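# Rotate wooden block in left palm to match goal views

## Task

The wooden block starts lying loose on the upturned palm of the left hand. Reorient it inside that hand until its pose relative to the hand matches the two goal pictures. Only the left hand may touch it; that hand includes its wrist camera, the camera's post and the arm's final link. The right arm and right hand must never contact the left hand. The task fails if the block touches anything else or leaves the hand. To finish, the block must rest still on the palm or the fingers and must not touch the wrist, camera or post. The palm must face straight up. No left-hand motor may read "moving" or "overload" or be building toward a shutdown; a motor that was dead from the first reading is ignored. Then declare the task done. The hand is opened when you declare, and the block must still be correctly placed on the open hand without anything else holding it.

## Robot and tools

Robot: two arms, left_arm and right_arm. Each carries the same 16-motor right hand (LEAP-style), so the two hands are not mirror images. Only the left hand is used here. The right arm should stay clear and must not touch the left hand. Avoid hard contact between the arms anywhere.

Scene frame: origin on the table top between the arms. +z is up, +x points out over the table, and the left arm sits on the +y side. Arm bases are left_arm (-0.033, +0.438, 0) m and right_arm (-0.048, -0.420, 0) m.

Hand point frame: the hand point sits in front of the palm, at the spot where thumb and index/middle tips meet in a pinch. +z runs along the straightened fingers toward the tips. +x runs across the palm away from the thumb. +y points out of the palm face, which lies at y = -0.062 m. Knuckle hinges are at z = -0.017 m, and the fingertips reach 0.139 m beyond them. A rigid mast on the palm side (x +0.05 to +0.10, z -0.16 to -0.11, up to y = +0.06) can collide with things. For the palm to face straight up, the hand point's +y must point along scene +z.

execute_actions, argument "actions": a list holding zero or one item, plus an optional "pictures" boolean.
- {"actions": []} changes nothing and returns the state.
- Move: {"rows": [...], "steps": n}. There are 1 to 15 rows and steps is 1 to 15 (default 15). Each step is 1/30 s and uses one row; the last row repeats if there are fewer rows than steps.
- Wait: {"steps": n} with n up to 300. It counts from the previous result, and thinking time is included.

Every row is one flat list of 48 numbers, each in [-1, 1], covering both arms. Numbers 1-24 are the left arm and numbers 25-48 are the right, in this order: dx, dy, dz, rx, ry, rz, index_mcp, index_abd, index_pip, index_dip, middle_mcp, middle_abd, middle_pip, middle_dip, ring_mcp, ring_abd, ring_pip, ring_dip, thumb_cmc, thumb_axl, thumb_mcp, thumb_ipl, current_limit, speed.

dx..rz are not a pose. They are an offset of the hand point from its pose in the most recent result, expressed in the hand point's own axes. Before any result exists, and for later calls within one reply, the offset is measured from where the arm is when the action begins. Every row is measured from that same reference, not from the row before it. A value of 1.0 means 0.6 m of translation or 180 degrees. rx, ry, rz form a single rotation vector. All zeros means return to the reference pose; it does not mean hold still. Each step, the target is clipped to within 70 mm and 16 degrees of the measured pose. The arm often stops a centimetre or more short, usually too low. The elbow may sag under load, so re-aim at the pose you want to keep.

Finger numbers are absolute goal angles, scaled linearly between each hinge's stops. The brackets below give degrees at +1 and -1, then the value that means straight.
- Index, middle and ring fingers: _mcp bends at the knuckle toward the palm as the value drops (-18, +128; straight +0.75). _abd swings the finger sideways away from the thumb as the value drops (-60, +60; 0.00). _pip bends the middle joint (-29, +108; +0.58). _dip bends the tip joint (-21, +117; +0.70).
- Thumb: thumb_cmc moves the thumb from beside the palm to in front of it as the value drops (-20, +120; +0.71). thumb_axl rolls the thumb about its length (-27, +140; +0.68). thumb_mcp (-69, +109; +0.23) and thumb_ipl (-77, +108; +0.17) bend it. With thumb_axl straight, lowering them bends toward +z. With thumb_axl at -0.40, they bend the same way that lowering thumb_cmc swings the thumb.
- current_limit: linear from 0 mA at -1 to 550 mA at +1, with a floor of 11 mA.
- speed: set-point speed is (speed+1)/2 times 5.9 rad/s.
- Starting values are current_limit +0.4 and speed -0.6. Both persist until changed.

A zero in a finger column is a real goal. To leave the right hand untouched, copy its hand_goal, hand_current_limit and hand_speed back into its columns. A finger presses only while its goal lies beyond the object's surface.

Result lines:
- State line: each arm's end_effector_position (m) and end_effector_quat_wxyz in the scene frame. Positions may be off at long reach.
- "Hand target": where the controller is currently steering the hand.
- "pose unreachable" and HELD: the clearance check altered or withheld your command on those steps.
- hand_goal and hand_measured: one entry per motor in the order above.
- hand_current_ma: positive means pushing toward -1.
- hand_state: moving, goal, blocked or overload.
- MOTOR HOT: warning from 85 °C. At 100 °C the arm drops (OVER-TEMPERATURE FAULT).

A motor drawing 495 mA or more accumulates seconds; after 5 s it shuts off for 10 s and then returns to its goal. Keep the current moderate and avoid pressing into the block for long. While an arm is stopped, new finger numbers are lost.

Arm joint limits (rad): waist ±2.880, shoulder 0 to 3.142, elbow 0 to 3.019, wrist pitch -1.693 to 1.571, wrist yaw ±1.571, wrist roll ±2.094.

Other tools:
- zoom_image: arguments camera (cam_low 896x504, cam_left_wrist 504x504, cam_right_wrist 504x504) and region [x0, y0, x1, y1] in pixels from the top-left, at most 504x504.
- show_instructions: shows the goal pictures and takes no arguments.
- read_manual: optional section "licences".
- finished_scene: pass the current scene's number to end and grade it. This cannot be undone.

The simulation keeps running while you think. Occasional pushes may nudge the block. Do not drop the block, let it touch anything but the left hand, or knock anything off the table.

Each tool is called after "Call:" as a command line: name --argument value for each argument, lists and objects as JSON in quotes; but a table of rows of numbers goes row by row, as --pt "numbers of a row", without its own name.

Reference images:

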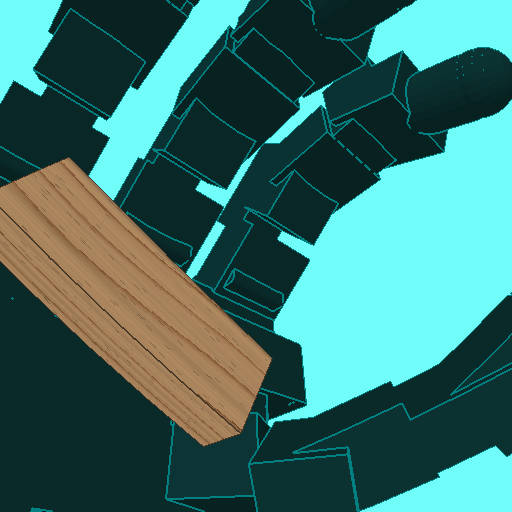

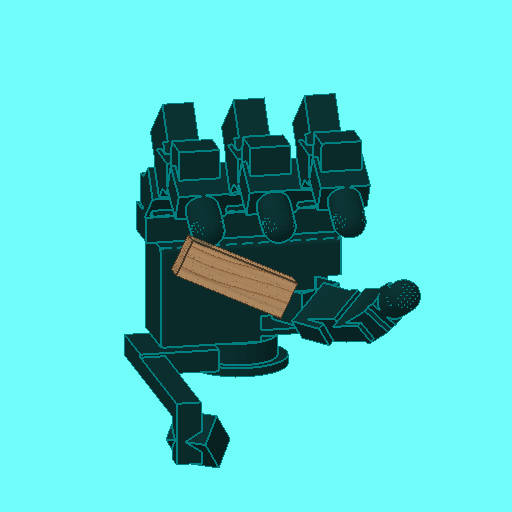

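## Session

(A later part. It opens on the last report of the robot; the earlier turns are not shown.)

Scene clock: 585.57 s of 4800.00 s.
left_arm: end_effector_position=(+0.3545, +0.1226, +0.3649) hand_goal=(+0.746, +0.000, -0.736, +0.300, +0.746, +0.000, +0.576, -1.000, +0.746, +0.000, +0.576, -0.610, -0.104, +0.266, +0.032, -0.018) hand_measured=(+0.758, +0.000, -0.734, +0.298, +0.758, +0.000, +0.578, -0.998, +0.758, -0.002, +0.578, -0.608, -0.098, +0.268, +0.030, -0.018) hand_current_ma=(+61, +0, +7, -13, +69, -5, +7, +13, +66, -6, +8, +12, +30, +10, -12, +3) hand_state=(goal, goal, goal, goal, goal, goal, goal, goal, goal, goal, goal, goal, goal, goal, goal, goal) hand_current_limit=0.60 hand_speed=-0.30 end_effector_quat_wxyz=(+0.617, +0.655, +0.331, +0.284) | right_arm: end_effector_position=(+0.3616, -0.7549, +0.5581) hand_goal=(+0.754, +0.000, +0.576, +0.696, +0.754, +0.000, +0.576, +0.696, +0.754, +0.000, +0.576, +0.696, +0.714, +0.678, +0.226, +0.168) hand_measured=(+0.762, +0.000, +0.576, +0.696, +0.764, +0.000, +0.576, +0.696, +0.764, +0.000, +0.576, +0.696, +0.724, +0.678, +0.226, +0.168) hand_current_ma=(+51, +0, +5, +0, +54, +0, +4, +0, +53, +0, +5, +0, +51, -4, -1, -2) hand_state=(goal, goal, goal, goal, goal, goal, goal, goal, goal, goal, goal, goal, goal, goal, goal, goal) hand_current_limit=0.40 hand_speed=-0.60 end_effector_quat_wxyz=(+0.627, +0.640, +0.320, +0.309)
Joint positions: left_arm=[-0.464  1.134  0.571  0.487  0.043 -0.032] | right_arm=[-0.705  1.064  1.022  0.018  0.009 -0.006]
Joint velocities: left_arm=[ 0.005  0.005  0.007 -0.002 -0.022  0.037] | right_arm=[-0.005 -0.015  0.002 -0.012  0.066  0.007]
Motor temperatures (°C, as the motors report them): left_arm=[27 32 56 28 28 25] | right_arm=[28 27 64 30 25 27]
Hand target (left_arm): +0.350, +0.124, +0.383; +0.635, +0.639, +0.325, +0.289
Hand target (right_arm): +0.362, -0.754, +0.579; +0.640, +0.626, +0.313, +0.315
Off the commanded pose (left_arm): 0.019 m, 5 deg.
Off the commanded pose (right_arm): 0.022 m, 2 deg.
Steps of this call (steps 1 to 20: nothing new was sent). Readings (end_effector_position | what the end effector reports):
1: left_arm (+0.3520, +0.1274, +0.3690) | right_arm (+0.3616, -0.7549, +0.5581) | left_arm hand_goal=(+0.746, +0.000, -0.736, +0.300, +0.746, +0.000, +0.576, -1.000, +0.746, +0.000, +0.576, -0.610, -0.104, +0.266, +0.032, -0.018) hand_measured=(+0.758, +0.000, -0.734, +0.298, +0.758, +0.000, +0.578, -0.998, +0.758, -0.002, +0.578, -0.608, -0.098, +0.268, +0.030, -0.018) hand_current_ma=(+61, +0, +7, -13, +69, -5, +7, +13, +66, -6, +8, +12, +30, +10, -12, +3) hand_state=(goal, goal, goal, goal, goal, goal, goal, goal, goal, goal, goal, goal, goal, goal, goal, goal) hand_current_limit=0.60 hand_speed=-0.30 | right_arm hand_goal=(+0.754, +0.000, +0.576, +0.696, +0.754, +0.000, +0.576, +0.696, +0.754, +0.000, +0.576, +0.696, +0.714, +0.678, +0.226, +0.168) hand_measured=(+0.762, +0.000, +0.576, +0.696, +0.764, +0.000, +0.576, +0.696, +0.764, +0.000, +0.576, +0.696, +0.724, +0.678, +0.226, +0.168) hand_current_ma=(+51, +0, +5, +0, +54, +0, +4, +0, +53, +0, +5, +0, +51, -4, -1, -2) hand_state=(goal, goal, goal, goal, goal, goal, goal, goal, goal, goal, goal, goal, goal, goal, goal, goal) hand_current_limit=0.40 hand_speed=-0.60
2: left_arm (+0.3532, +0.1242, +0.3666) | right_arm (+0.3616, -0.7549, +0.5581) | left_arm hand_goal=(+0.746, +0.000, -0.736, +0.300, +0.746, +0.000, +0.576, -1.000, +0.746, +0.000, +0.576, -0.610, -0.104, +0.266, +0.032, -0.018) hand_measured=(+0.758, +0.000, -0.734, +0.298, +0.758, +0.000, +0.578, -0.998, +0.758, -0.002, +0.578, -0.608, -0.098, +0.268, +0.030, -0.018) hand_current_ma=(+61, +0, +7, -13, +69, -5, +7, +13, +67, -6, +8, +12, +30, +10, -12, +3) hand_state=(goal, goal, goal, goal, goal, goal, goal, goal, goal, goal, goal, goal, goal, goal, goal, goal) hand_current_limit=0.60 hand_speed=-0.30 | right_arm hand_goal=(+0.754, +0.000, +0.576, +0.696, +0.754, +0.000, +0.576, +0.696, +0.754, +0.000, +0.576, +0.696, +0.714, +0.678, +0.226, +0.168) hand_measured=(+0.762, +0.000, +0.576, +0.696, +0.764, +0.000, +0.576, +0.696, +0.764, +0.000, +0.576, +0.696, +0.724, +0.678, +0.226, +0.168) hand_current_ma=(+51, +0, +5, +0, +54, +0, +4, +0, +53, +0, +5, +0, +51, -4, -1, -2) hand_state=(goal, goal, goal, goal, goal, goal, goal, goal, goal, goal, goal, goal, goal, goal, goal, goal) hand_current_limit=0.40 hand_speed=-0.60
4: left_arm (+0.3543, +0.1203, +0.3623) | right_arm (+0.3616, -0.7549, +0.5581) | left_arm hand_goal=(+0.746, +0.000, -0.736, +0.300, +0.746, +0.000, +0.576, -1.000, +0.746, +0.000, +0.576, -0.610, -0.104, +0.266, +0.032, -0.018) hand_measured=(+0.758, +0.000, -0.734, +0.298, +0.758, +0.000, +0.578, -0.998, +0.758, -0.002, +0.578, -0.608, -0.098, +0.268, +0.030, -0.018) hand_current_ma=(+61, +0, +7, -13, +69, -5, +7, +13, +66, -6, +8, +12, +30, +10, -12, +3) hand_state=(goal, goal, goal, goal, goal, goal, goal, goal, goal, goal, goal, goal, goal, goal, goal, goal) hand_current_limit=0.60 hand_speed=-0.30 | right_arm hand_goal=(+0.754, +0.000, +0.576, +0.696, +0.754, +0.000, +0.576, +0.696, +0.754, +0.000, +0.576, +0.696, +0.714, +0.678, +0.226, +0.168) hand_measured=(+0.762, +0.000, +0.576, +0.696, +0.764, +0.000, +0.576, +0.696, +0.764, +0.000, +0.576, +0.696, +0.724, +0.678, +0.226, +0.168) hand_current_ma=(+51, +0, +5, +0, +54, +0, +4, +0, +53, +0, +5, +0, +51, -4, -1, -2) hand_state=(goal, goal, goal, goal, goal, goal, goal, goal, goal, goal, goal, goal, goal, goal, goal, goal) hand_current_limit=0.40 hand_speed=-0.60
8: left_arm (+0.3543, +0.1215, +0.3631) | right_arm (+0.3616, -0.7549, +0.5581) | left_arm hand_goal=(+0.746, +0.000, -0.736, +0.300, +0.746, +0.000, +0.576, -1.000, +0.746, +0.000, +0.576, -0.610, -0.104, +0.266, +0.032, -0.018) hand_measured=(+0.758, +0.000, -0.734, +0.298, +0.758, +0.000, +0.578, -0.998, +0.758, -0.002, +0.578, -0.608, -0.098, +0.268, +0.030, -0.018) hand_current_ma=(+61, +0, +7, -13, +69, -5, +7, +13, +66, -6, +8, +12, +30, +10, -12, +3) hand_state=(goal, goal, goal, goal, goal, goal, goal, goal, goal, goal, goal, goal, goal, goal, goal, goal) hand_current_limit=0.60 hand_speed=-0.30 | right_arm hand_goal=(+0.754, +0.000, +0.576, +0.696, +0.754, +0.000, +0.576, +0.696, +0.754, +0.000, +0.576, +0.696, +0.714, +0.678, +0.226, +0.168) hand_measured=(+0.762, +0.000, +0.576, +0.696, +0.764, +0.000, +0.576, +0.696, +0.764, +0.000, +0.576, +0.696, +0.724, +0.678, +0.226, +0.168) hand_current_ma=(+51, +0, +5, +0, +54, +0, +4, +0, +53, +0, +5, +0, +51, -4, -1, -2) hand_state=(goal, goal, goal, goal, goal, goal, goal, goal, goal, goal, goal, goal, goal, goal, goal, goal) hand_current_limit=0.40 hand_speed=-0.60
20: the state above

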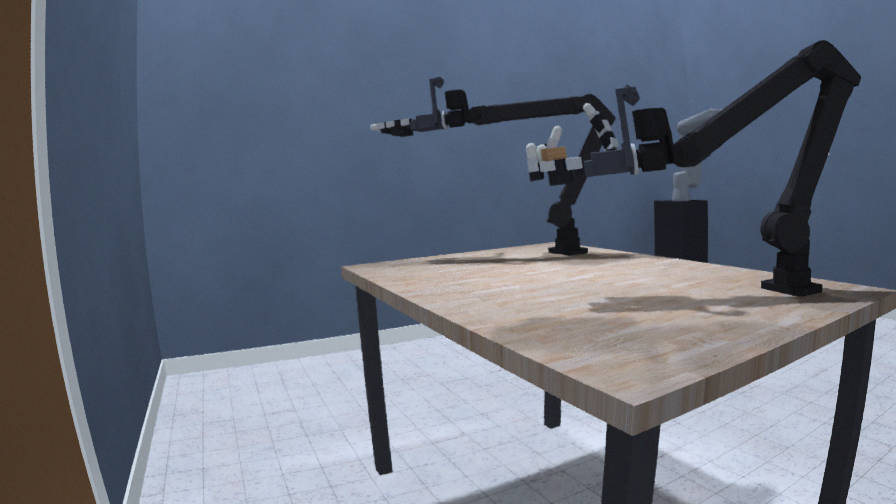

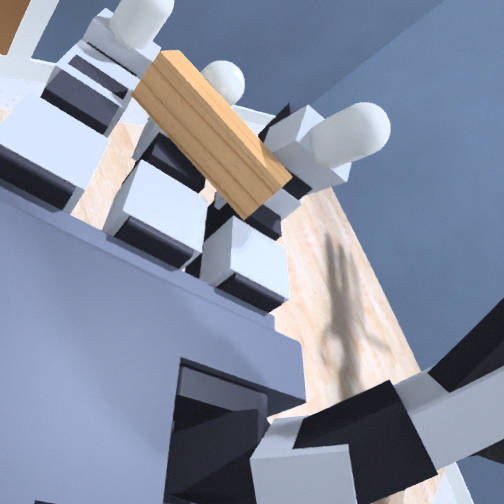

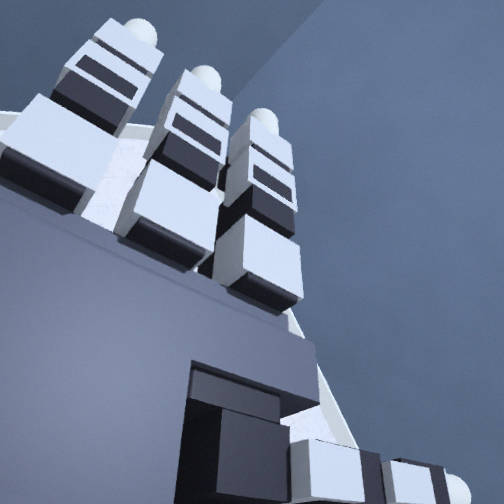

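Call:
execute_actions --actions '[{"rows": [[0,0.035,-0.01,0.085,0,0.04, 0.745,0,-0.737,0.3, 0.745,0,0.576,-1.0, 0.745,0,0.576,-0.61, -0.104,0.266,0.032,-0.018, 0.6,-0.3, 0,0.036,0,-0.0135,0,0, 0.754,0,0.576,0.696, 0.754,0,0.576,0.696, 0.754,0,0.576,0.696, 0.714,0.678,0.226,0.168, 0.4,-0.6]], "steps": 15}]' --pictures false

Call:
execute_actions --actions '[{"rows": [[0,0.035,-0.012,-0.0135,0,0, 0.745,0,-1.0,-0.3, 0.745,0,0.1,-1.0, 0.745,0,0.576,-0.61, -0.104,0.266,0.032,-0.018, 0.6,-0.3, 0,0.036,0,-0.0135,0,0, 0.754,0,0.576,0.696, 0.754,0,0.576,0.696, 0.754,0,0.576,0.696, 0.714,0.678,0.226,0.168, 0.4,-0.6]], "steps": 15}]' --pictures false

Call:
execute_actions --actions '[{"steps": 10}]'

Scene clock: 625.93 s of 4800.00 s.
left_arm: end_effector_position=(+0.3407, +0.1300, +0.3613) hand_goal=(+0.746, +0.000, -0.736, +0.300, +0.746, +0.000, +0.576, -1.000, +0.746, +0.000, +0.576, -0.610, -0.104, +0.266, +0.032, -0.018) hand_measured=(+0.756, +0.000, -0.734, +0.298, +0.760, +0.000, +0.578, -0.998, +0.758, -0.002, +0.578, -0.608, -0.100, +0.268, +0.030, -0.018) hand_current_ma=(+55, +0, +6, -13, +72, -5, +5, +12, +69, -6, +6, +12, +23, +8, -8, +3) hand_state=(goal, goal, goal, goal, goal, goal, goal, goal, goal, goal, goal, goal, goal, goal, goal, goal) hand_current_limit=0.60 hand_speed=-0.30 end_effector_quat_wxyz=(+0.500, +0.757, +0.329, +0.263) | right_arm: end_effector_position=(+0.3616, -0.7549, +0.5581) hand_goal=(+0.754, +0.000, +0.576, +0.696, +0.754, +0.000, +0.576, +0.696, +0.754, +0.000, +0.576, +0.696, +0.714, +0.678, +0.226, +0.168) hand_measured=(+0.762, +0.000, +0.576, +0.696, +0.764, +0.000, +0.576, +0.696, +0.764, +0.000, +0.576, +0.696, +0.724, +0.678, +0.226, +0.168) hand_current_ma=(+51, +0, +5, +0, +54, +0, +4, +0, +53, +0, +5, +0, +51, -4, -1, -2) hand_state=(goal, goal, goal, goal, goal, goal, goal, goal, goal, goal, goal, goal, goal, goal, goal, goal) hand_current_limit=0.40 hand_speed=-0.60 end_effector_quat_wxyz=(+0.627, +0.640, +0.320, +0.309)
Joint positions: left_arm=[-0.434  0.949  0.673 -0.097  0.073  0.103] | right_arm=[-0.705  1.064  1.022  0.018  0.009 -0.006]
Joint velocities: left_arm=[-0.005  0.024 -0.002 -0.012 -0.051 -0.007] | right_arm=[-0.005 -0.005 -0.012  0.012  0.022  0.022]
Motor temperatures (°C, as the motors report them): left_arm=[27 32 50 29 28 25] | right_arm=[28 27 66 30 25 27]
Hand target (left_arm): +0.350, +0.127, +0.386; +0.506, +0.751, +0.322, +0.276
Hand target (right_arm): +0.362, -0.754, +0.579; +0.640, +0.626, +0.313, +0.315
Off the commanded pose (left_arm): 0.028 m, 2 deg.
Off the commanded pose (right_arm): 0.022 m, 2 deg.
Steps of this call (steps 1 to 1196: nothing new was sent; steps 1197 to 1211: all 15 steps of this action). Readings (end_effector_position | what the end effector reports):
1197: left_arm (+0.3547, +0.1198, +0.3588) | right_arm (+0.3616, -0.7549, +0.5581) | left_arm hand_goal=(+0.746, +0.000, -0.736, +0.300, +0.746, +0.000, +0.576, -1.000, +0.746, +0.000, +0.576, -0.610, -0.104, +0.266, +0.032, -0.018) hand_measured=(+0.758, +0.000, -0.734, +0.298, +0.758, +0.000, +0.578, -0.998, +0.758, -0.002, +0.578, -0.608, -0.098, +0.268, +0.030, -0.018) hand_current_ma=(+61, +0, +7, -13, +69, -5, +7, +13, +66, -6, +8, +12, +30, +10, -12, +3) hand_state=(goal, goal, goal, goal, goal, goal, goal, goal, goal, goal, goal, goal, goal, goal, goal, goal) hand_current_limit=0.60 hand_speed=-0.30 | right_arm hand_goal=(+0.754, +0.000, +0.576, +0.696, +0.754, +0.000, +0.576, +0.696, +0.754, +0.000, +0.576, +0.696, +0.714, +0.678, +0.226, +0.168) hand_measured=(+0.762, +0.000, +0.576, +0.696, +0.764, +0.000, +0.576, +0.696, +0.764, +0.000, +0.576, +0.696, +0.724, +0.678, +0.226, +0.168) hand_current_ma=(+51, +0, +5, +0, +54, +0, +4, +0, +53, +0, +5, +0, +51, -4, -1, -2) hand_state=(goal, goal, goal, goal, goal, goal, goal, goal, goal, goal, goal, goal, goal, goal, goal, goal) hand_current_limit=0.40 hand_speed=-0.60
1198: left_arm (+0.3536, +0.1186, +0.3491) | right_arm (+0.3616, -0.7549, +0.5581) | left_arm hand_goal=(+0.746, +0.000, -0.736, +0.300, +0.746, +0.000, +0.576, -1.000, +0.746, +0.000, +0.576, -0.610, -0.104, +0.266, +0.032, -0.018) hand_measured=(+0.752, +0.000, -0.734, +0.298, +0.752, +0.000, +0.576, -0.998, +0.752, -0.002, +0.576, -0.608, -0.100, +0.268, +0.030, -0.018) hand_current_ma=(+35, +0, +6, -13, +35, -5, +4, +13, +34, -6, +4, +12, +23, +8, -8, +3) hand_state=(moving, goal, goal, goal, moving, goal, goal, goal, moving, goal, goal, goal, moving, goal, goal, goal) hand_current_limit=0.60 hand_speed=-0.30 | right_arm hand_goal=(+0.754, +0.000, +0.576, +0.696, +0.754, +0.000, +0.576, +0.696, +0.754, +0.000, +0.576, +0.696, +0.714, +0.678, +0.226, +0.168) hand_measured=(+0.762, +0.000, +0.576, +0.696, +0.764, +0.000, +0.576, +0.696, +0.764, +0.000, +0.576, +0.696, +0.724, +0.678, +0.226, +0.168) hand_current_ma=(+51, +0, +5, +0, +54, +0, +4, +0, +53, +0, +5, +0, +51, -4, -1, -2) hand_state=(goal, goal, goal, goal, goal, goal, goal, goal, goal, goal, goal, goal, goal, goal, goal, goal) hand_current_limit=0.40 hand_speed=-0.60
1200: left_arm (+0.3465, +0.1255, +0.3381) | right_arm (+0.3616, -0.7549, +0.5581) | left_arm hand_goal=(+0.746, +0.000, -0.736, +0.300, +0.746, +0.000, +0.576, -1.000, +0.746, +0.000, +0.576, -0.610, -0.104, +0.266, +0.032, -0.018) hand_measured=(+0.756, +0.000, -0.734, +0.298, +0.758, +0.000, +0.576, -0.998, +0.756, -0.002, +0.576, -0.608, -0.100, +0.268, +0.030, -0.018) hand_current_ma=(+60, +0, +6, -13, +77, -5, +5, +12, +71, -6, +7, +12, +23, +8, -8, +3) hand_state=(moving, goal, goal, goal, moving, goal, goal, goal, moving, goal, goal, goal, goal, goal, goal, goal) hand_current_limit=0.60 hand_speed=-0.30 | right_arm hand_goal=(+0.754, +0.000, +0.576, +0.696, +0.754, +0.000, +0.576, +0.696, +0.754, +0.000, +0.576, +0.696, +0.714, +0.678, +0.226, +0.168) hand_measured=(+0.762, +0.000, +0.576, +0.696, +0.764, +0.000, +0.576, +0.696, +0.764, +0.000, +0.576, +0.696, +0.724, +0.678, +0.226, +0.168) hand_current_ma=(+51, +0, +5, +0, +54, +0, +4, +0, +53, +0, +5, +0, +51, -4, -1, -2) hand_state=(goal, goal, goal, goal, goal, goal, goal, goal, goal, goal, goal, goal, goal, goal, goal, goal) hand_current_limit=0.40 hand_speed=-0.60
1204: left_arm (+0.3382, +0.1341, +0.3467) | right_arm (+0.3616, -0.7549, +0.5581) | left_arm hand_goal=(+0.746, +0.000, -0.736, +0.300, +0.746, +0.000, +0.576, -1.000, +0.746, +0.000, +0.576, -0.610, -0.104, +0.266, +0.032, -0.018) hand_measured=(+0.756, +0.000, -0.734, +0.298, +0.760, +0.000, +0.578, -0.998, +0.758, -0.002, +0.578, -0.608, -0.100, +0.268, +0.030, -0.018) hand_current_ma=(+55, +0, +6, -13, +72, -5, +5, +12, +69, -6, +6, +12, +23, +8, -8, +3) hand_state=(goal, goal, goal, goal, goal, goal, goal, goal, goal, goal, goal, goal, goal, goal, goal, goal) hand_current_limit=0.60 hand_speed=-0.30 | right_arm hand_goal=(+0.754, +0.000, +0.576, +0.696, +0.754, +0.000, +0.576, +0.696, +0.754, +0.000, +0.576, +0.696, +0.714, +0.678, +0.226, +0.168) hand_measured=(+0.762, +0.000, +0.576, +0.696, +0.764, +0.000, +0.576, +0.696, +0.764, +0.000, +0.576, +0.696, +0.724, +0.678, +0.226, +0.168) hand_current_ma=(+51, +0, +5, +0, +54, +0, +4, +0, +53, +0, +5, +0, +51, -4, -1, -2) hand_state=(goal, goal, goal, goal, goal, goal, goal, goal, goal, goal, goal, goal, goal, goal, goal, goal) hand_current_limit=0.40 hand_speed=-0.60
1211: the state above

Scene clock: 626.43 s of 4800.00 s.
left_arm: end_effector_position=(+0.3407, +0.1301, +0.3615) hand_goal=(+0.746, +0.000, -1.000, -0.300, +0.746, +0.000, +0.100, -1.000, +0.746, +0.000, +0.576, -0.610, -0.104, +0.266, +0.032, -0.018) hand_measured=(+0.756, +0.000, -0.998, -0.182, +0.760, +0.000, +0.128, -0.998, +0.758, -0.002, +0.578, -0.608, -0.100, +0.268, +0.030, -0.018) hand_current_ma=(+55, +0, +14, +65, +72, -5, +25, +12, +69, -6, +6, +12, +23, +8, -8, +3) hand_state=(goal, goal, goal, moving, goal, goal, moving, goal, goal, goal, goal, goal, goal, goal, goal, goal) hand_current_limit=0.60 hand_speed=-0.30 end_effector_quat_wxyz=(+0.500, +0.757, +0.329, +0.263) | right_arm: end_effector_position=(+0.3616, -0.7549, +0.5581) hand_goal=(+0.754, +0.000, +0.576, +0.696, +0.754, +0.000, +0.576, +0.696, +0.754, +0.000, +0.576, +0.696, +0.714, +0.678, +0.226, +0.168) hand_measured=(+0.762, +0.000, +0.576, +0.696, +0.764, +0.000, +0.576, +0.696, +0.764, +0.000, +0.576, +0.696, +0.724, +0.678, +0.226, +0.168) hand_current_ma=(+51, +0, +5, +0, +54, +0, +4, +0, +53, +0, +5, +0, +51, -4, -1, -2) hand_state=(goal, goal, goal, goal, goal, goal, goal, goal, goal, goal, goal, goal, goal, goal, goal, goal) hand_current_limit=0.40 hand_speed=-0.60 end_effector_quat_wxyz=(+0.627, +0.640, +0.320, +0.309)
Joint positions: left_arm=[-0.434  0.949  0.673 -0.097  0.073  0.103] | right_arm=[-0.705  1.064  1.022  0.018  0.009 -0.006]
Joint velocities: left_arm=[-0.015 -0.005 -0.002  0.007  0.037  0.125] | right_arm=[-0.015 -0.005 -0.022 -0.002 -0.007 -0.022]
Motor temperatures (°C, as the motors report them): left_arm=[27 32 50 29 28 25] | right_arm=[28 27 66 30 25 27]
Hand target (left_arm): +0.340, +0.129, +0.383; +0.516, +0.746, +0.323, +0.270
Hand target (right_arm): +0.362, -0.754, +0.579; +0.640, +0.626, +0.313, +0.315
Off the commanded pose (left_arm): 0.022 m, 2 deg.
Off the commanded pose (right_arm): 0.022 m, 2 deg.
Steps of this call (steps 1 to 15: all 15 steps of this action). Readings (end_effector_position | what the end effector reports):
1: left_arm (+0.3407, +0.1300, +0.3613) | right_arm (+0.3616, -0.7549, +0.5581) | left_arm hand_goal=(+0.746, +0.000, -1.000, -0.300, +0.746, +0.000, +0.100, -1.000, +0.746, +0.000, +0.576, -0.610, -0.104, +0.266, +0.032, -0.018) hand_measured=(+0.756, +0.000, -0.734, +0.298, +0.760, +0.000, +0.578, -0.998, +0.758, -0.002, +0.578, -0.608, -0.100, +0.268, +0.030, -0.018) hand_current_ma=(+55, +0, +6, -13, +72, -5, +5, +12, +69, -6, +6, +12, +23, +8, -8, +3) hand_state=(goal, goal, moving, moving, goal, goal, moving, goal, goal, goal, goal, goal, goal, goal, goal, goal) hand_current_limit=0.60 hand_speed=-0.30 | right_arm hand_goal=(+0.754, +0.000, +0.576, +0.696, +0.754, +0.000, +0.576, +0.696, +0.754, +0.000, +0.576, +0.696, +0.714, +0.678, +0.226, +0.168) hand_measured=(+0.762, +0.000, +0.576, +0.696, +0.764, +0.000, +0.576, +0.696, +0.764, +0.000, +0.576, +0.696, +0.724, +0.678, +0.226, +0.168) hand_current_ma=(+51, +0, +5, +0, +54, +0, +4, +0, +53, +0, +5, +0, +51, -4, -1, -2) hand_state=(goal, goal, goal, goal, goal, goal, goal, goal, goal, goal, goal, goal, goal, goal, goal, goal) hand_current_limit=0.40 hand_speed=-0.60
2: left_arm (+0.3407, +0.1300, +0.3613) | right_arm (+0.3616, -0.7549, +0.5581) | left_arm hand_goal=(+0.746, +0.000, -1.000, -0.300, +0.746, +0.000, +0.100, -1.000, +0.746, +0.000, +0.576, -0.610, -0.104, +0.266, +0.032, -0.018) hand_measured=(+0.756, +0.000, -0.736, +0.298, +0.760, +0.000, +0.576, -0.998, +0.758, -0.002, +0.578, -0.608, -0.100, +0.268, +0.030, -0.018) hand_current_ma=(+55, +0, +126, +98, +72, -5, +118, +12, +69, -6, +6, +12, +23, +8, -8, +3) hand_state=(goal, goal, moving, moving, goal, goal, moving, goal, goal, goal, goal, goal, goal, goal, goal, goal) hand_current_limit=0.60 hand_speed=-0.30 | right_arm hand_goal=(+0.754, +0.000, +0.576, +0.696, +0.754, +0.000, +0.576, +0.696, +0.754, +0.000, +0.576, +0.696, +0.714, +0.678, +0.226, +0.168) hand_measured=(+0.762, +0.000, +0.576, +0.696, +0.764, +0.000, +0.576, +0.696, +0.764, +0.000, +0.576, +0.696, +0.724, +0.678, +0.226, +0.168) hand_current_ma=(+51, +0, +5, +0, +54, +0, +4, +0, +53, +0, +5, +0, +51, -4, -1, -2) hand_state=(goal, goal, goal, goal, goal, goal, goal, goal, goal, goal, goal, goal, goal, goal, goal, goal) hand_current_limit=0.40 hand_speed=-0.60
4: left_arm (+0.3407, +0.1301, +0.3615) | right_arm (+0.3616, -0.7549, +0.5581) | left_arm hand_goal=(+0.746, +0.000, -1.000, -0.300, +0.746, +0.000, +0.100, -1.000, +0.746, +0.000, +0.576, -0.610, -0.104, +0.266, +0.032, -0.018) hand_measured=(+0.756, +0.000, -0.792, +0.236, +0.760, +0.000, +0.518, -0.998, +0.758, -0.002, +0.578, -0.608, -0.100, +0.268, +0.030, -0.018) hand_current_ma=(+55, +0, +88, +70, +72, -5, +91, +12, +69, -6, +6, +12, +23, +8, -8, +3) hand_state=(goal, goal, moving, moving, goal, goal, moving, goal, goal, goal, goal, goal, goal, goal, goal, goal) hand_current_limit=0.60 hand_speed=-0.30 | right_arm hand_goal=(+0.754, +0.000, +0.576, +0.696, +0.754, +0.000, +0.576, +0.696, +0.754, +0.000, +0.576, +0.696, +0.714, +0.678, +0.226, +0.168) hand_measured=(+0.762, +0.000, +0.576, +0.696, +0.764, +0.000, +0.576, +0.696, +0.764, +0.000, +0.576, +0.696, +0.724, +0.678, +0.226, +0.168) hand_current_ma=(+51, +0, +5, +0, +54, +0, +4, +0, +53, +0, +5, +0, +51, -4, -1, -2) hand_state=(goal, goal, goal, goal, goal, goal, goal, goal, goal, goal, goal, goal, goal, goal, goal, goal) hand_current_limit=0.40 hand_speed=-0.60
8: left_arm (+0.3407, +0.1301, +0.3615) | right_arm (+0.3616, -0.7549, +0.5581) | left_arm hand_goal=(+0.746, +0.000, -1.000, -0.300, +0.746, +0.000, +0.100, -1.000, +0.746, +0.000, +0.576, -0.610, -0.104, +0.266, +0.032, -0.018) hand_measured=(+0.756, +0.000, -0.924, +0.086, +0.760, +0.000, +0.376, -0.998, +0.758, -0.002, +0.578, -0.608, -0.100, +0.268, +0.030, -0.018) hand_current_ma=(+55, +0, +62, +66, +72, -5, +87, +12, +69, -6, +6, +12, +23, +8, -8, +3) hand_state=(goal, goal, moving, moving, goal, goal, moving, goal, goal, goal, goal, goal, goal, goal, goal, goal) hand_current_limit=0.60 hand_speed=-0.30 | right_arm hand_goal=(+0.754, +0.000, +0.576, +0.696, +0.754, +0.000, +0.576, +0.696, +0.754, +0.000, +0.576, +0.696, +0.714, +0.678, +0.226, +0.168) hand_measured=(+0.762, +0.000, +0.576, +0.696, +0.764, +0.000, +0.576, +0.696, +0.764, +0.000, +0.576, +0.696, +0.724, +0.678, +0.226, +0.168) hand_current_ma=(+51, +0, +5, +0, +54, +0, +4, +0, +53, +0, +5, +0, +51, -4, -1, -2) hand_state=(goal, goal, goal, goal, goal, goal, goal, goal, goal, goal, goal, goal, goal, goal, goal, goal) hand_current_limit=0.40 hand_speed=-0.60
15: the state above

Scene clock: 626.77 s of 4800.00 s.
left_arm: end_effector_position=(+0.3407, +0.1301, +0.3615) hand_goal=(+0.746, +0.000, -1.000, -0.300, +0.746, +0.000, +0.100, -1.000, +0.746, +0.000, +0.576, -0.610, -0.104, +0.266, +0.032, -0.018) hand_measured=(+0.756, +0.000, -0.998, -0.298, +0.760, +0.000, +0.108, -0.998, +0.758, -0.002, +0.578, -0.608, -0.100, +0.268, +0.030, -0.018) hand_current_ma=(+55, +0, +14, +12, +72, -5, +41, +12, +69, -6, +6, +12, +23, +8, -8, +3) hand_state=(goal, goal, goal, goal, goal, goal, goal, goal, goal, goal, goal, goal, goal, goal, goal, goal) hand_current_limit=0.60 hand_speed=-0.30 end_effector_quat_wxyz=(+0.500, +0.757, +0.329, +0.263) | right_arm: end_effector_position=(+0.3616, -0.7549, +0.5581) hand_goal=(+0.754, +0.000, +0.576, +0.696, +0.754, +0.000, +0.576, +0.696, +0.754, +0.000, +0.576, +0.696, +0.714, +0.678, +0.226, +0.168) hand_measured=(+0.762, +0.000, +0.576, +0.696, +0.764, +0.000, +0.576, +0.696, +0.764, +0.000, +0.576, +0.696, +0.724, +0.678, +0.226, +0.168) hand_current_ma=(+51, +0, +5, +0, +54, +0, +4, +0, +53, +0, +5, +0, +51, -4, -1, -2) hand_state=(goal, goal, goal, goal, goal, goal, goal, goal, goal, goal, goal, goal, goal, goal, goal, goal) hand_current_limit=0.40 hand_speed=-0.60 end_effector_quat_wxyz=(+0.627, +0.640, +0.320, +0.309)
Joint positions: left_arm=[-0.434  0.949  0.673 -0.097  0.073  0.103] | right_arm=[-0.705  1.064  1.022  0.018  0.009 -0.006]
Joint velocities: left_arm=[-0.005 -0.015  0.027 -0.002  0.007  0.037] | right_arm=[-0.005 -0.024  0.002 -0.007 -0.066 -0.051]
Motor temperatures (°C, as the motors report them): left_arm=[27 32 51 29 28 25] | right_arm=[28 27 66 30 25 27]
Hand target (left_arm): +0.340, +0.129, +0.383; +0.516, +0.746, +0.323, +0.270
Hand target (right_arm): +0.362, -0.754, +0.579; +0.640, +0.626, +0.313, +0.315
Off the commanded pose (left_arm): 0.022 m, 2 deg.
Off the commanded pose (right_arm): 0.022 m, 2 deg.
Steps of this call (steps 1 to 10: nothing new was sent). Readings (end_effector_position | what the end effector reports):
1: left_arm (+0.3407, +0.1301, +0.3615) | right_arm (+0.3616, -0.7549, +0.5581) | left_arm hand_goal=(+0.746, +0.000, -1.000, -0.300, +0.746, +0.000, +0.100, -1.000, +0.746, +0.000, +0.576, -0.610, -0.104, +0.266, +0.032, -0.018) hand_measured=(+0.756, +0.000, -0.998, -0.220, +0.760, +0.000, +0.114, -0.998, +0.758, -0.002, +0.578, -0.608, -0.100, +0.268, +0.030, -0.018) hand_current_ma=(+55, +0, +14, +65, +72, -5, +32, +12, +69, -6, +6, +12, +23, +8, -8, +3) hand_state=(goal, goal, goal, moving, goal, goal, moving, goal, goal, goal, goal, goal, goal, goal, goal, goal) hand_current_limit=0.60 hand_speed=-0.30 | right_arm hand_goal=(+0.754, +0.000, +0.576, +0.696, +0.754, +0.000, +0.576, +0.696, +0.754, +0.000, +0.576, +0.696, +0.714, +0.678, +0.226, +0.168) hand_measured=(+0.762, +0.000, +0.576, +0.696, +0.764, +0.000, +0.576, +0.696, +0.764, +0.000, +0.576, +0.696, +0.724, +0.678, +0.226, +0.168) hand_current_ma=(+51, +0, +5, +0, +54, +0, +4, +0, +53, +0, +5, +0, +51, -4, -1, -2) hand_state=(goal, goal, goal, goal, goal, goal, goal, goal, goal, goal, goal, goal, goal, goal, goal, goal) hand_current_limit=0.40 hand_speed=-0.60
2: left_arm (+0.3407, +0.1301, +0.3615) | right_arm (+0.3616, -0.7549, +0.5581) | left_arm hand_goal=(+0.746, +0.000, -1.000, -0.300, +0.746, +0.000, +0.100, -1.000, +0.746, +0.000, +0.576, -0.610, -0.104, +0.266, +0.032, -0.018) hand_measured=(+0.756, +0.000, -0.998, -0.258, +0.760, +0.000, +0.110, -0.998, +0.758, -0.002, +0.578, -0.608, -0.100, +0.268, +0.030, -0.018) hand_current_ma=(+55, +0, +14, +18, +72, -5, +37, +12, +69, -6, +6, +12, +23, +8, -8, +3) hand_state=(goal, goal, goal, moving, goal, goal, moving, goal, goal, goal, goal, goal, goal, goal, goal, goal) hand_current_limit=0.60 hand_speed=-0.30 | right_arm hand_goal=(+0.754, +0.000, +0.576, +0.696, +0.754, +0.000, +0.576, +0.696, +0.754, +0.000, +0.576, +0.696, +0.714, +0.678, +0.226, +0.168) hand_measured=(+0.762, +0.000, +0.576, +0.696, +0.764, +0.000, +0.576, +0.696, +0.764, +0.000, +0.576, +0.696, +0.724, +0.678, +0.226, +0.168) hand_current_ma=(+51, +0, +5, +0, +54, +0, +4, +0, +53, +0, +5, +0, +51, -4, -1, -2) hand_state=(goal, goal, goal, goal, goal, goal, goal, goal, goal, goal, goal, goal, goal, goal, goal, goal) hand_current_limit=0.40 hand_speed=-0.60
4: left_arm (+0.3407, +0.1301, +0.3615) | right_arm (+0.3616, -0.7549, +0.5581) | left_arm hand_goal=(+0.746, +0.000, -1.000, -0.300, +0.746, +0.000, +0.100, -1.000, +0.746, +0.000, +0.576, -0.610, -0.104, +0.266, +0.032, -0.018) hand_measured=(+0.756, +0.000, -0.998, -0.294, +0.760, +0.000, +0.108, -0.998, +0.758, -0.002, +0.578, -0.608, -0.100, +0.268, +0.030, -0.018) hand_current_ma=(+55, +0, +14, +5, +72, -5, +41, +12, +69, -6, +6, +12, +23, +8, -8, +3) hand_state=(goal, goal, goal, moving, goal, goal, goal, goal, goal, goal, goal, goal, goal, goal, goal, goal) hand_current_limit=0.60 hand_speed=-0.30 | right_arm hand_goal=(+0.754, +0.000, +0.576, +0.696, +0.754, +0.000, +0.576, +0.696, +0.754, +0.000, +0.576, +0.696, +0.714, +0.678, +0.226, +0.168) hand_measured=(+0.762, +0.000, +0.576, +0.696, +0.764, +0.000, +0.576, +0.696, +0.764, +0.000, +0.576, +0.696, +0.724, +0.678, +0.226, +0.168) hand_current_ma=(+51, +0, +5, +0, +54, +0, +4, +0, +53, +0, +5, +0, +51, -4, -1, -2) hand_state=(goal, goal, goal, goal, goal, goal, goal, goal, goal, goal, goal, goal, goal, goal, goal, goal) hand_current_limit=0.40 hand_speed=-0.60
8: left_arm (+0.3407, +0.1301, +0.3615) | right_arm (+0.3616, -0.7549, +0.5581) | left_arm hand_goal=(+0.746, +0.000, -1.000, -0.300, +0.746, +0.000, +0.100, -1.000, +0.746, +0.000, +0.576, -0.610, -0.104, +0.266, +0.032, -0.018) hand_measured=(+0.756, +0.000, -0.998, -0.298, +0.760, +0.000, +0.108, -0.998, +0.758, -0.002, +0.578, -0.608, -0.100, +0.268, +0.030, -0.018) hand_current_ma=(+55, +0, +14, +12, +72, -5, +41, +12, +69, -6, +6, +12, +23, +8, -8, +3) hand_state=(goal, goal, goal, goal, goal, goal, goal, goal, goal, goal, goal, goal, goal, goal, goal, goal) hand_current_limit=0.60 hand_speed=-0.30 | right_arm hand_goal=(+0.754, +0.000, +0.576, +0.696, +0.754, +0.000, +0.576, +0.696, +0.754, +0.000, +0.576, +0.696, +0.714, +0.678, +0.226, +0.168) hand_measured=(+0.762, +0.000, +0.576, +0.696, +0.764, +0.000, +0.576, +0.696, +0.764, +0.000, +0.576, +0.696, +0.724, +0.678, +0.226, +0.168) hand_current_ma=(+51, +0, +5, +0, +54, +0, +4, +0, +53, +0, +5, +0, +51, -4, -1, -2) hand_state=(goal, goal, goal, goal, goal, goal, goal, goal, goal, goal, goal, goal, goal, goal, goal, goal) hand_current_limit=0.40 hand_speed=-0.60
10: the state above

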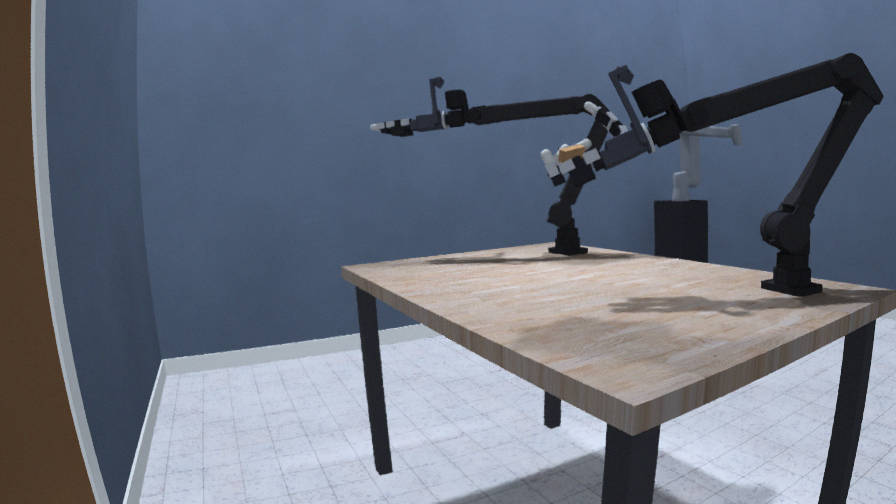

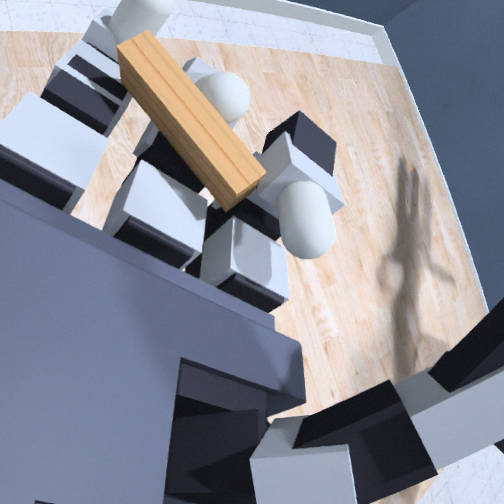

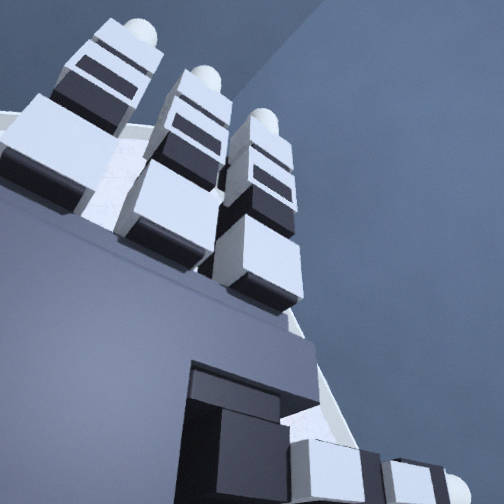

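Call:
execute_actions --actions '[{"rows": [[0,0.035,-0.012,-0.0135,0,0, 0.745,0,-1.0,-0.3, 0.745,0,-0.3,-1.0, 0.745,0,0.15,-0.61, -0.104,0.266,0.032,-0.018, 0.6,-0.3, 0,0.036,0,-0.0135,0,0, 0.754,0,0.576,0.696, 0.754,0,0.576,0.696, 0.754,0,0.576,0.696, 0.714,0.678,0.226,0.168, 0.4,-0.6]], "steps": 15}]' --pictures false

Call:
execute_actions --actions '[{"steps": 10}]'

Scene clock: 634.23 s of 4800.00 s.
left_arm: end_effector_position=(+0.3407, +0.1301, +0.3615) hand_goal=(+0.746, +0.000, -1.000, -0.300, +0.746, +0.000, -0.300, -1.000, +0.746, +0.000, +0.150, -0.610, -0.104, +0.266, +0.032, -0.018) hand_measured=(+0.756, +0.000, -0.998, -0.298, +0.746, +0.000, -0.236, -0.958, +0.766, -0.002, +0.186, -0.608, -0.100, +0.268, +0.030, -0.018) hand_current_ma=(+55, +0, +14, +12, -1, -5, +291, +266, +113, -6, +48, +12, +23, +8, -8, +3) hand_state=(goal, goal, goal, goal, moving, goal, moving, moving, goal, goal, moving, goal, goal, goal, goal, goal) hand_current_limit=0.60 hand_speed=-0.30 end_effector_quat_wxyz=(+0.500, +0.757, +0.329, +0.263) | right_arm: end_effector_position=(+0.3616, -0.7549, +0.5581) hand_goal=(+0.754, +0.000, +0.576, +0.696, +0.754, +0.000, +0.576, +0.696, +0.754, +0.000, +0.576, +0.696, +0.714, +0.678, +0.226, +0.168) hand_measured=(+0.762, +0.000, +0.576, +0.696, +0.764, +0.000, +0.576, +0.696, +0.764, +0.000, +0.576, +0.696, +0.724, +0.678, +0.226, +0.168) hand_current_ma=(+51, +0, +5, +0, +54, +0, +4, +0, +53, +0, +5, +0, +51, -4, -1, -2) hand_state=(goal, goal, goal, goal, goal, goal, goal, goal, goal, goal, goal, goal, goal, goal, goal, goal) hand_current_limit=0.40 hand_speed=-0.60 end_effector_quat_wxyz=(+0.627, +0.640, +0.320, +0.309)
Joint positions: left_arm=[-0.434  0.949  0.673 -0.097  0.073  0.103] | right_arm=[-0.705  1.064  1.022  0.018  0.009 -0.006]
Joint velocities: left_arm=[-0.005 -0.005  0.007 -0.002  0.007  0.051] | right_arm=[ 0.005 -0.005  0.017 -0.002  0.007 -0.066]
Motor temperatures (°C, as the motors report them): left_arm=[27 32 52 29 28 25] | right_arm=[28 27 66 30 25 27]
Hand target (left_arm): +0.340, +0.129, +0.384; +0.516, +0.746, +0.323, +0.270
Hand target (right_arm): +0.362, -0.754, +0.579; +0.640, +0.626, +0.313, +0.315
Off the commanded pose (left_arm): 0.022 m, 2 deg.
Off the commanded pose (right_arm): 0.022 m, 2 deg.
Steps of this call (steps 1 to 209: nothing new was sent; steps 210 to 224: all 15 steps of this action). Readings (end_effector_position | what the end effector reports):
210: left_arm (+0.3407, +0.1301, +0.3615) | right_arm (+0.3616, -0.7549, +0.5581) | left_arm hand_goal=(+0.746, +0.000, -1.000, -0.300, +0.746, +0.000, -0.300, -1.000, +0.746, +0.000, +0.150, -0.610, -0.104, +0.266, +0.032, -0.018) hand_measured=(+0.756, +0.000, -0.998, -0.298, +0.760, +0.000, +0.108, -0.998, +0.758, -0.002, +0.578, -0.608, -0.100, +0.268, +0.030, -0.018) hand_current_ma=(+55, +0, +14, +12, +72, -5, +41, +12, +69, -6, +6, +12, +23, +8, -8, +3) hand_state=(goal, goal, goal, goal, goal, goal, moving, goal, goal, goal, moving, goal, goal, goal, goal, goal) hand_current_limit=0.60 hand_speed=-0.30 | right_arm hand_goal=(+0.754, +0.000, +0.576, +0.696, +0.754, +0.000, +0.576, +0.696, +0.754, +0.000, +0.576, +0.696, +0.714, +0.678, +0.226, +0.168) hand_measured=(+0.762, +0.000, +0.576, +0.696, +0.764, +0.000, +0.576, +0.696, +0.764, +0.000, +0.576, +0.696, +0.724, +0.678, +0.226, +0.168) hand_current_ma=(+51, +0, +5, +0, +54, +0, +4, +0, +53, +0, +5, +0, +51, -4, -1, -2) hand_state=(goal, goal, goal, goal, goal, goal, goal, goal, goal, goal, goal, goal, goal, goal, goal, goal) hand_current_limit=0.40 hand_speed=-0.60
211: left_arm (+0.3407, +0.1301, +0.3615) | right_arm (+0.3616, -0.7549, +0.5581) | left_arm hand_goal=(+0.746, +0.000, -1.000, -0.300, +0.746, +0.000, -0.300, -1.000, +0.746, +0.000, +0.150, -0.610, -0.104, +0.266, +0.032, -0.018) hand_measured=(+0.756, +0.000, -0.998, -0.298, +0.760, +0.000, +0.108, -0.998, +0.758, -0.002, +0.576, -0.608, -0.100, +0.268, +0.030, -0.018) hand_current_ma=(+55, +0, +14, +12, +72, -5, +142, +12, +69, -6, +131, +12, +23, +8, -8, +3) hand_state=(goal, goal, goal, goal, goal, goal, moving, goal, goal, goal, moving, goal, goal, goal, goal, goal) hand_current_limit=0.60 hand_speed=-0.30 | right_arm hand_goal=(+0.754, +0.000, +0.576, +0.696, +0.754, +0.000, +0.576, +0.696, +0.754, +0.000, +0.576, +0.696, +0.714, +0.678, +0.226, +0.168) hand_measured=(+0.762, +0.000, +0.576, +0.696, +0.764, +0.000, +0.576, +0.696, +0.764, +0.000, +0.576, +0.696, +0.724, +0.678, +0.226, +0.168) hand_current_ma=(+51, +0, +5, +0, +54, +0, +4, +0, +53, +0, +5, +0, +51, -4, -1, -2) hand_state=(goal, goal, goal, goal, goal, goal, goal, goal, goal, goal, goal, goal, goal, goal, goal, goal) hand_current_limit=0.40 hand_speed=-0.60
213: left_arm (+0.3407, +0.1301, +0.3615) | right_arm (+0.3616, -0.7549, +0.5581) | left_arm hand_goal=(+0.746, +0.000, -1.000, -0.300, +0.746, +0.000, -0.300, -1.000, +0.746, +0.000, +0.150, -0.610, -0.104, +0.266, +0.032, -0.018) hand_measured=(+0.756, +0.000, -0.998, -0.298, +0.760, +0.000, +0.048, -0.998, +0.758, -0.002, +0.524, -0.608, -0.100, +0.268, +0.030, -0.018) hand_current_ma=(+55, +0, +14, +12, +72, -5, +102, +12, +69, -6, +105, +12, +23, +8, -8, +3) hand_state=(goal, goal, goal, goal, goal, goal, moving, goal, goal, goal, moving, goal, goal, goal, goal, goal) hand_current_limit=0.60 hand_speed=-0.30 | right_arm hand_goal=(+0.754, +0.000, +0.576, +0.696, +0.754, +0.000, +0.576, +0.696, +0.754, +0.000, +0.576, +0.696, +0.714, +0.678, +0.226, +0.168) hand_measured=(+0.762, +0.000, +0.576, +0.696, +0.764, +0.000, +0.576, +0.696, +0.764, +0.000, +0.576, +0.696, +0.724, +0.678, +0.226, +0.168) hand_current_ma=(+51, +0, +5, +0, +54, +0, +4, +0, +53, +0, +5, +0, +51, -4, -1, -2) hand_state=(goal, goal, goal, goal, goal, goal, goal, goal, goal, goal, goal, goal, goal, goal, goal, goal) hand_current_limit=0.40 hand_speed=-0.60
217: left_arm (+0.3407, +0.1301, +0.3615) | right_arm (+0.3616, -0.7549, +0.5581) | left_arm hand_goal=(+0.746, +0.000, -1.000, -0.300, +0.746, +0.000, -0.300, -1.000, +0.746, +0.000, +0.150, -0.610, -0.104, +0.266, +0.032, -0.018) hand_measured=(+0.756, +0.000, -0.998, -0.298, +0.760, +0.000, -0.094, -0.996, +0.758, -0.002, +0.400, -0.608, -0.100, +0.268, +0.030, -0.018) hand_current_ma=(+55, +0, +14, +12, +66, -5, +142, +62, +75, -6, +90, +12, +23, +8, -8, +3) hand_state=(goal, goal, goal, goal, moving, goal, moving, moving, moving, goal, moving, goal, goal, goal, goal, goal) hand_current_limit=0.60 hand_speed=-0.30 | right_arm hand_goal=(+0.754, +0.000, +0.576, +0.696, +0.754, +0.000, +0.576, +0.696, +0.754, +0.000, +0.576, +0.696, +0.714, +0.678, +0.226, +0.168) hand_measured=(+0.762, +0.000, +0.576, +0.696, +0.764, +0.000, +0.576, +0.696, +0.764, +0.000, +0.576, +0.696, +0.724, +0.678, +0.226, +0.168) hand_current_ma=(+51, +0, +5, +0, +54, +0, +4, +0, +53, +0, +5, +0, +51, -4, -1, -2) hand_state=(goal, goal, goal, goal, goal, goal, goal, goal, goal, goal, goal, goal, goal, goal, goal, goal) hand_current_limit=0.40 hand_speed=-0.60
224: the state above

Scene clock: 634.57 s of 4800.00 s.
left_arm: end_effector_position=(+0.3407, +0.1301, +0.3615) hand_goal=(+0.746, +0.000, -1.000, -0.300, +0.746, +0.000, -0.300, -1.000, +0.746, +0.000, +0.150, -0.610, -0.104, +0.266, +0.032, -0.018) hand_measured=(+0.756, +0.000, -0.998, -0.298, +0.746, +0.000, -0.242, -0.956, +0.766, -0.002, +0.160, -0.608, -0.100, +0.268, +0.030, -0.018) hand_current_ma=(+55, +0, +14, +12, -1, -5, +289, +260, +113, -6, +55, +12, +23, +8, -8, +3) hand_state=(goal, goal, goal, goal, goal, goal, blocked, blocked, blocked, goal, goal, goal, goal, goal, goal, goal) hand_current_limit=0.60 hand_speed=-0.30 end_effector_quat_wxyz=(+0.500, +0.757, +0.329, +0.263) | right_arm: end_effector_position=(+0.3616, -0.7549, +0.5581) hand_goal=(+0.754, +0.000, +0.576, +0.696, +0.754, +0.000, +0.576, +0.696, +0.754, +0.000, +0.576, +0.696, +0.714, +0.678, +0.226, +0.168) hand_measured=(+0.762, +0.000, +0.576, +0.696, +0.764, +0.000, +0.576, +0.696, +0.764, +0.000, +0.576, +0.696, +0.724, +0.678, +0.226, +0.168) hand_current_ma=(+51, +0, +5, +0, +54, +0, +4, +0, +53, +0, +5, +0, +51, -4, -1, -2) hand_state=(goal, goal, goal, goal, goal, goal, goal, goal, goal, goal, goal, goal, goal, goal, goal, goal) hand_current_limit=0.40 hand_speed=-0.60 end_effector_quat_wxyz=(+0.627, +0.640, +0.320, +0.309)
Joint positions: left_arm=[-0.434  0.949  0.673 -0.097  0.073  0.103] | right_arm=[-0.705  1.064  1.022  0.018  0.009 -0.006]
Joint velocities: left_arm=[-0.015  0.005  0.002  0.002 -0.081 -0.007] | right_arm=[ 0.005 -0.005  0.007  0.002 -0.007 -0.051]
Motor temperatures (°C, as the motors report them): left_arm=[27 32 52 29 28 25] | right_arm=[28 27 66 30 25 27]
Hand target (left_arm): +0.340, +0.129, +0.384; +0.516, +0.746, +0.323, +0.270
Hand target (right_arm): +0.362, -0.754, +0.579; +0.640, +0.626, +0.313, +0.315
Off the commanded pose (left_arm): 0.022 m, 2 deg.
Off the commanded pose (right_arm): 0.022 m, 2 deg.
Steps of this call (steps 1 to 10: nothing new was sent). Readings (end_effector_position | what the end effector reports):
1: left_arm (+0.3407, +0.1301, +0.3615) | right_arm (+0.3616, -0.7549, +0.5581) | left_arm hand_goal=(+0.746, +0.000, -1.000, -0.300, +0.746, +0.000, -0.300, -1.000, +0.746, +0.000, +0.150, -0.610, -0.104, +0.266, +0.032, -0.018) hand_measured=(+0.756, +0.000, -0.998, -0.298, +0.746, +0.000, -0.240, -0.958, +0.766, -0.002, +0.168, -0.608, -0.100, +0.268, +0.030, -0.018) hand_current_ma=(+55, +0, +14, +12, -2, -5, +289, +262, +114, -6, +40, +12, +23, +8, -8, +3) hand_state=(goal, goal, goal, goal, goal, goal, moving, moving, goal, goal, moving, goal, goal, goal, goal, goal) hand_current_limit=0.60 hand_speed=-0.30 | right_arm hand_goal=(+0.754, +0.000, +0.576, +0.696, +0.754, +0.000, +0.576, +0.696, +0.754, +0.000, +0.576, +0.696, +0.714, +0.678, +0.226, +0.168) hand_measured=(+0.762, +0.000, +0.576, +0.696, +0.764, +0.000, +0.576, +0.696, +0.764, +0.000, +0.576, +0.696, +0.724, +0.678, +0.226, +0.168) hand_current_ma=(+51, +0, +5, +0, +54, +0, +4, +0, +53, +0, +5, +0, +51, -4, -1, -2) hand_state=(goal, goal, goal, goal, goal, goal, goal, goal, goal, goal, goal, goal, goal, goal, goal, goal) hand_current_limit=0.40 hand_speed=-0.60
2: left_arm (+0.3407, +0.1301, +0.3615) | right_arm (+0.3616, -0.7549, +0.5581) | left_arm hand_goal=(+0.746, +0.000, -1.000, -0.300, +0.746, +0.000, -0.300, -1.000, +0.746, +0.000, +0.150, -0.610, -0.104, +0.266, +0.032, -0.018) hand_measured=(+0.756, +0.000, -0.998, -0.298, +0.746, +0.000, -0.242, -0.956, +0.766, -0.002, +0.162, -0.608, -0.100, +0.268, +0.030, -0.018) hand_current_ma=(+55, +0, +14, +12, -2, -5, +288, +261, +114, -6, +49, +12, +23, +8, -8, +3) hand_state=(goal, goal, goal, goal, goal, goal, moving, blocked, blocked, goal, moving, goal, goal, goal, goal, goal) hand_current_limit=0.60 hand_speed=-0.30 | right_arm hand_goal=(+0.754, +0.000, +0.576, +0.696, +0.754, +0.000, +0.576, +0.696, +0.754, +0.000, +0.576, +0.696, +0.714, +0.678, +0.226, +0.168) hand_measured=(+0.762, +0.000, +0.576, +0.696, +0.764, +0.000, +0.576, +0.696, +0.764, +0.000, +0.576, +0.696, +0.724, +0.678, +0.226, +0.168) hand_current_ma=(+51, +0, +5, +0, +54, +0, +4, +0, +53, +0, +5, +0, +51, -4, -1, -2) hand_state=(goal, goal, goal, goal, goal, goal, goal, goal, goal, goal, goal, goal, goal, goal, goal, goal) hand_current_limit=0.40 hand_speed=-0.60
4: left_arm (+0.3407, +0.1301, +0.3615) | right_arm (+0.3616, -0.7549, +0.5581) | left_arm hand_goal=(+0.746, +0.000, -1.000, -0.300, +0.746, +0.000, -0.300, -1.000, +0.746, +0.000, +0.150, -0.610, -0.104, +0.266, +0.032, -0.018) hand_measured=(+0.756, +0.000, -0.998, -0.298, +0.746, +0.000, -0.242, -0.956, +0.766, -0.002, +0.160, -0.608, -0.100, +0.268, +0.030, -0.018) hand_current_ma=(+55, +0, +14, +12, -1, -5, +289, +260, +114, -6, +55, +12, +23, +8, -8, +3) hand_state=(goal, goal, goal, goal, goal, goal, blocked, blocked, blocked, goal, goal, goal, goal, goal, goal, goal) hand_current_limit=0.60 hand_speed=-0.30 | right_arm hand_goal=(+0.754, +0.000, +0.576, +0.696, +0.754, +0.000, +0.576, +0.696, +0.754, +0.000, +0.576, +0.696, +0.714, +0.678, +0.226, +0.168) hand_measured=(+0.762, +0.000, +0.576, +0.696, +0.764, +0.000, +0.576, +0.696, +0.764, +0.000, +0.576, +0.696, +0.724, +0.678, +0.226, +0.168) hand_current_ma=(+51, +0, +5, +0, +54, +0, +4, +0, +53, +0, +5, +0, +51, -4, -1, -2) hand_state=(goal, goal, goal, goal, goal, goal, goal, goal, goal, goal, goal, goal, goal, goal, goal, goal) hand_current_limit=0.40 hand_speed=-0.60
8: left_arm (+0.3407, +0.1301, +0.3615) | right_arm (+0.3616, -0.7549, +0.5581) | left_arm hand_goal=(+0.746, +0.000, -1.000, -0.300, +0.746, +0.000, -0.300, -1.000, +0.746, +0.000, +0.150, -0.610, -0.104, +0.266, +0.032, -0.018) hand_measured=(+0.756, +0.000, -0.998, -0.298, +0.746, +0.000, -0.242, -0.956, +0.766, -0.002, +0.160, -0.608, -0.100, +0.268, +0.030, -0.018) hand_current_ma=(+55, +0, +14, +12, -1, -5, +289, +260, +113, -6, +55, +12, +23, +8, -8, +3) hand_state=(goal, goal, goal, goal, goal, goal, blocked, blocked, blocked, goal, goal, goal, goal, goal, goal, goal) hand_current_limit=0.60 hand_speed=-0.30 | right_arm hand_goal=(+0.754, +0.000, +0.576, +0.696, +0.754, +0.000, +0.576, +0.696, +0.754, +0.000, +0.576, +0.696, +0.714, +0.678, +0.226, +0.168) hand_measured=(+0.762, +0.000, +0.576, +0.696, +0.764, +0.000, +0.576, +0.696, +0.764, +0.000, +0.576, +0.696, +0.724, +0.678, +0.226, +0.168) hand_current_ma=(+51, +0, +5, +0, +54, +0, +4, +0, +53, +0, +5, +0, +51, -4, -1, -2) hand_state=(goal, goal, goal, goal, goal, goal, goal, goal, goal, goal, goal, goal, goal, goal, goal, goal) hand_current_limit=0.40 hand_speed=-0.60
10: the state above

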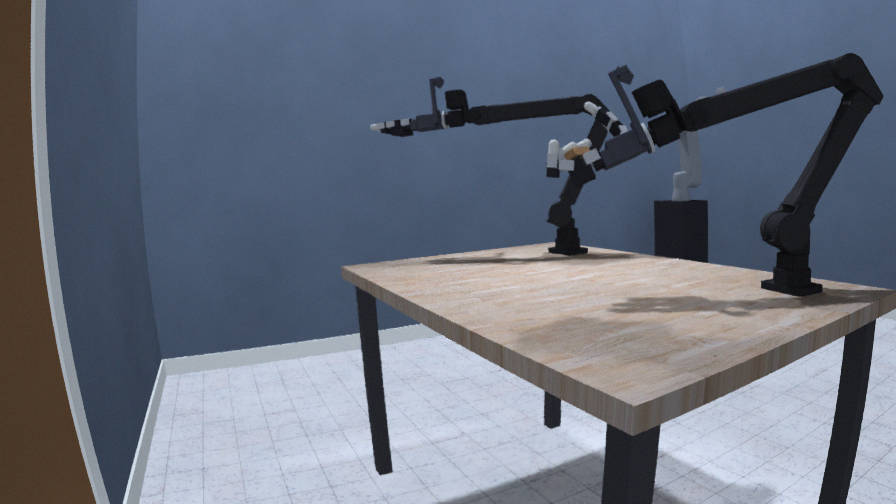

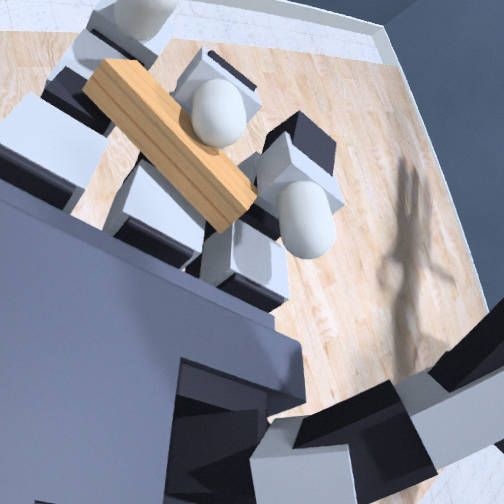

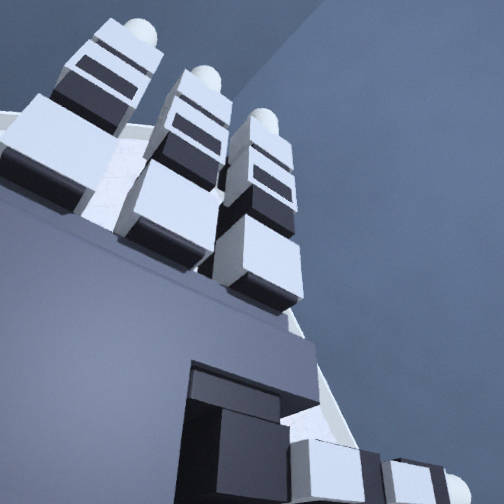

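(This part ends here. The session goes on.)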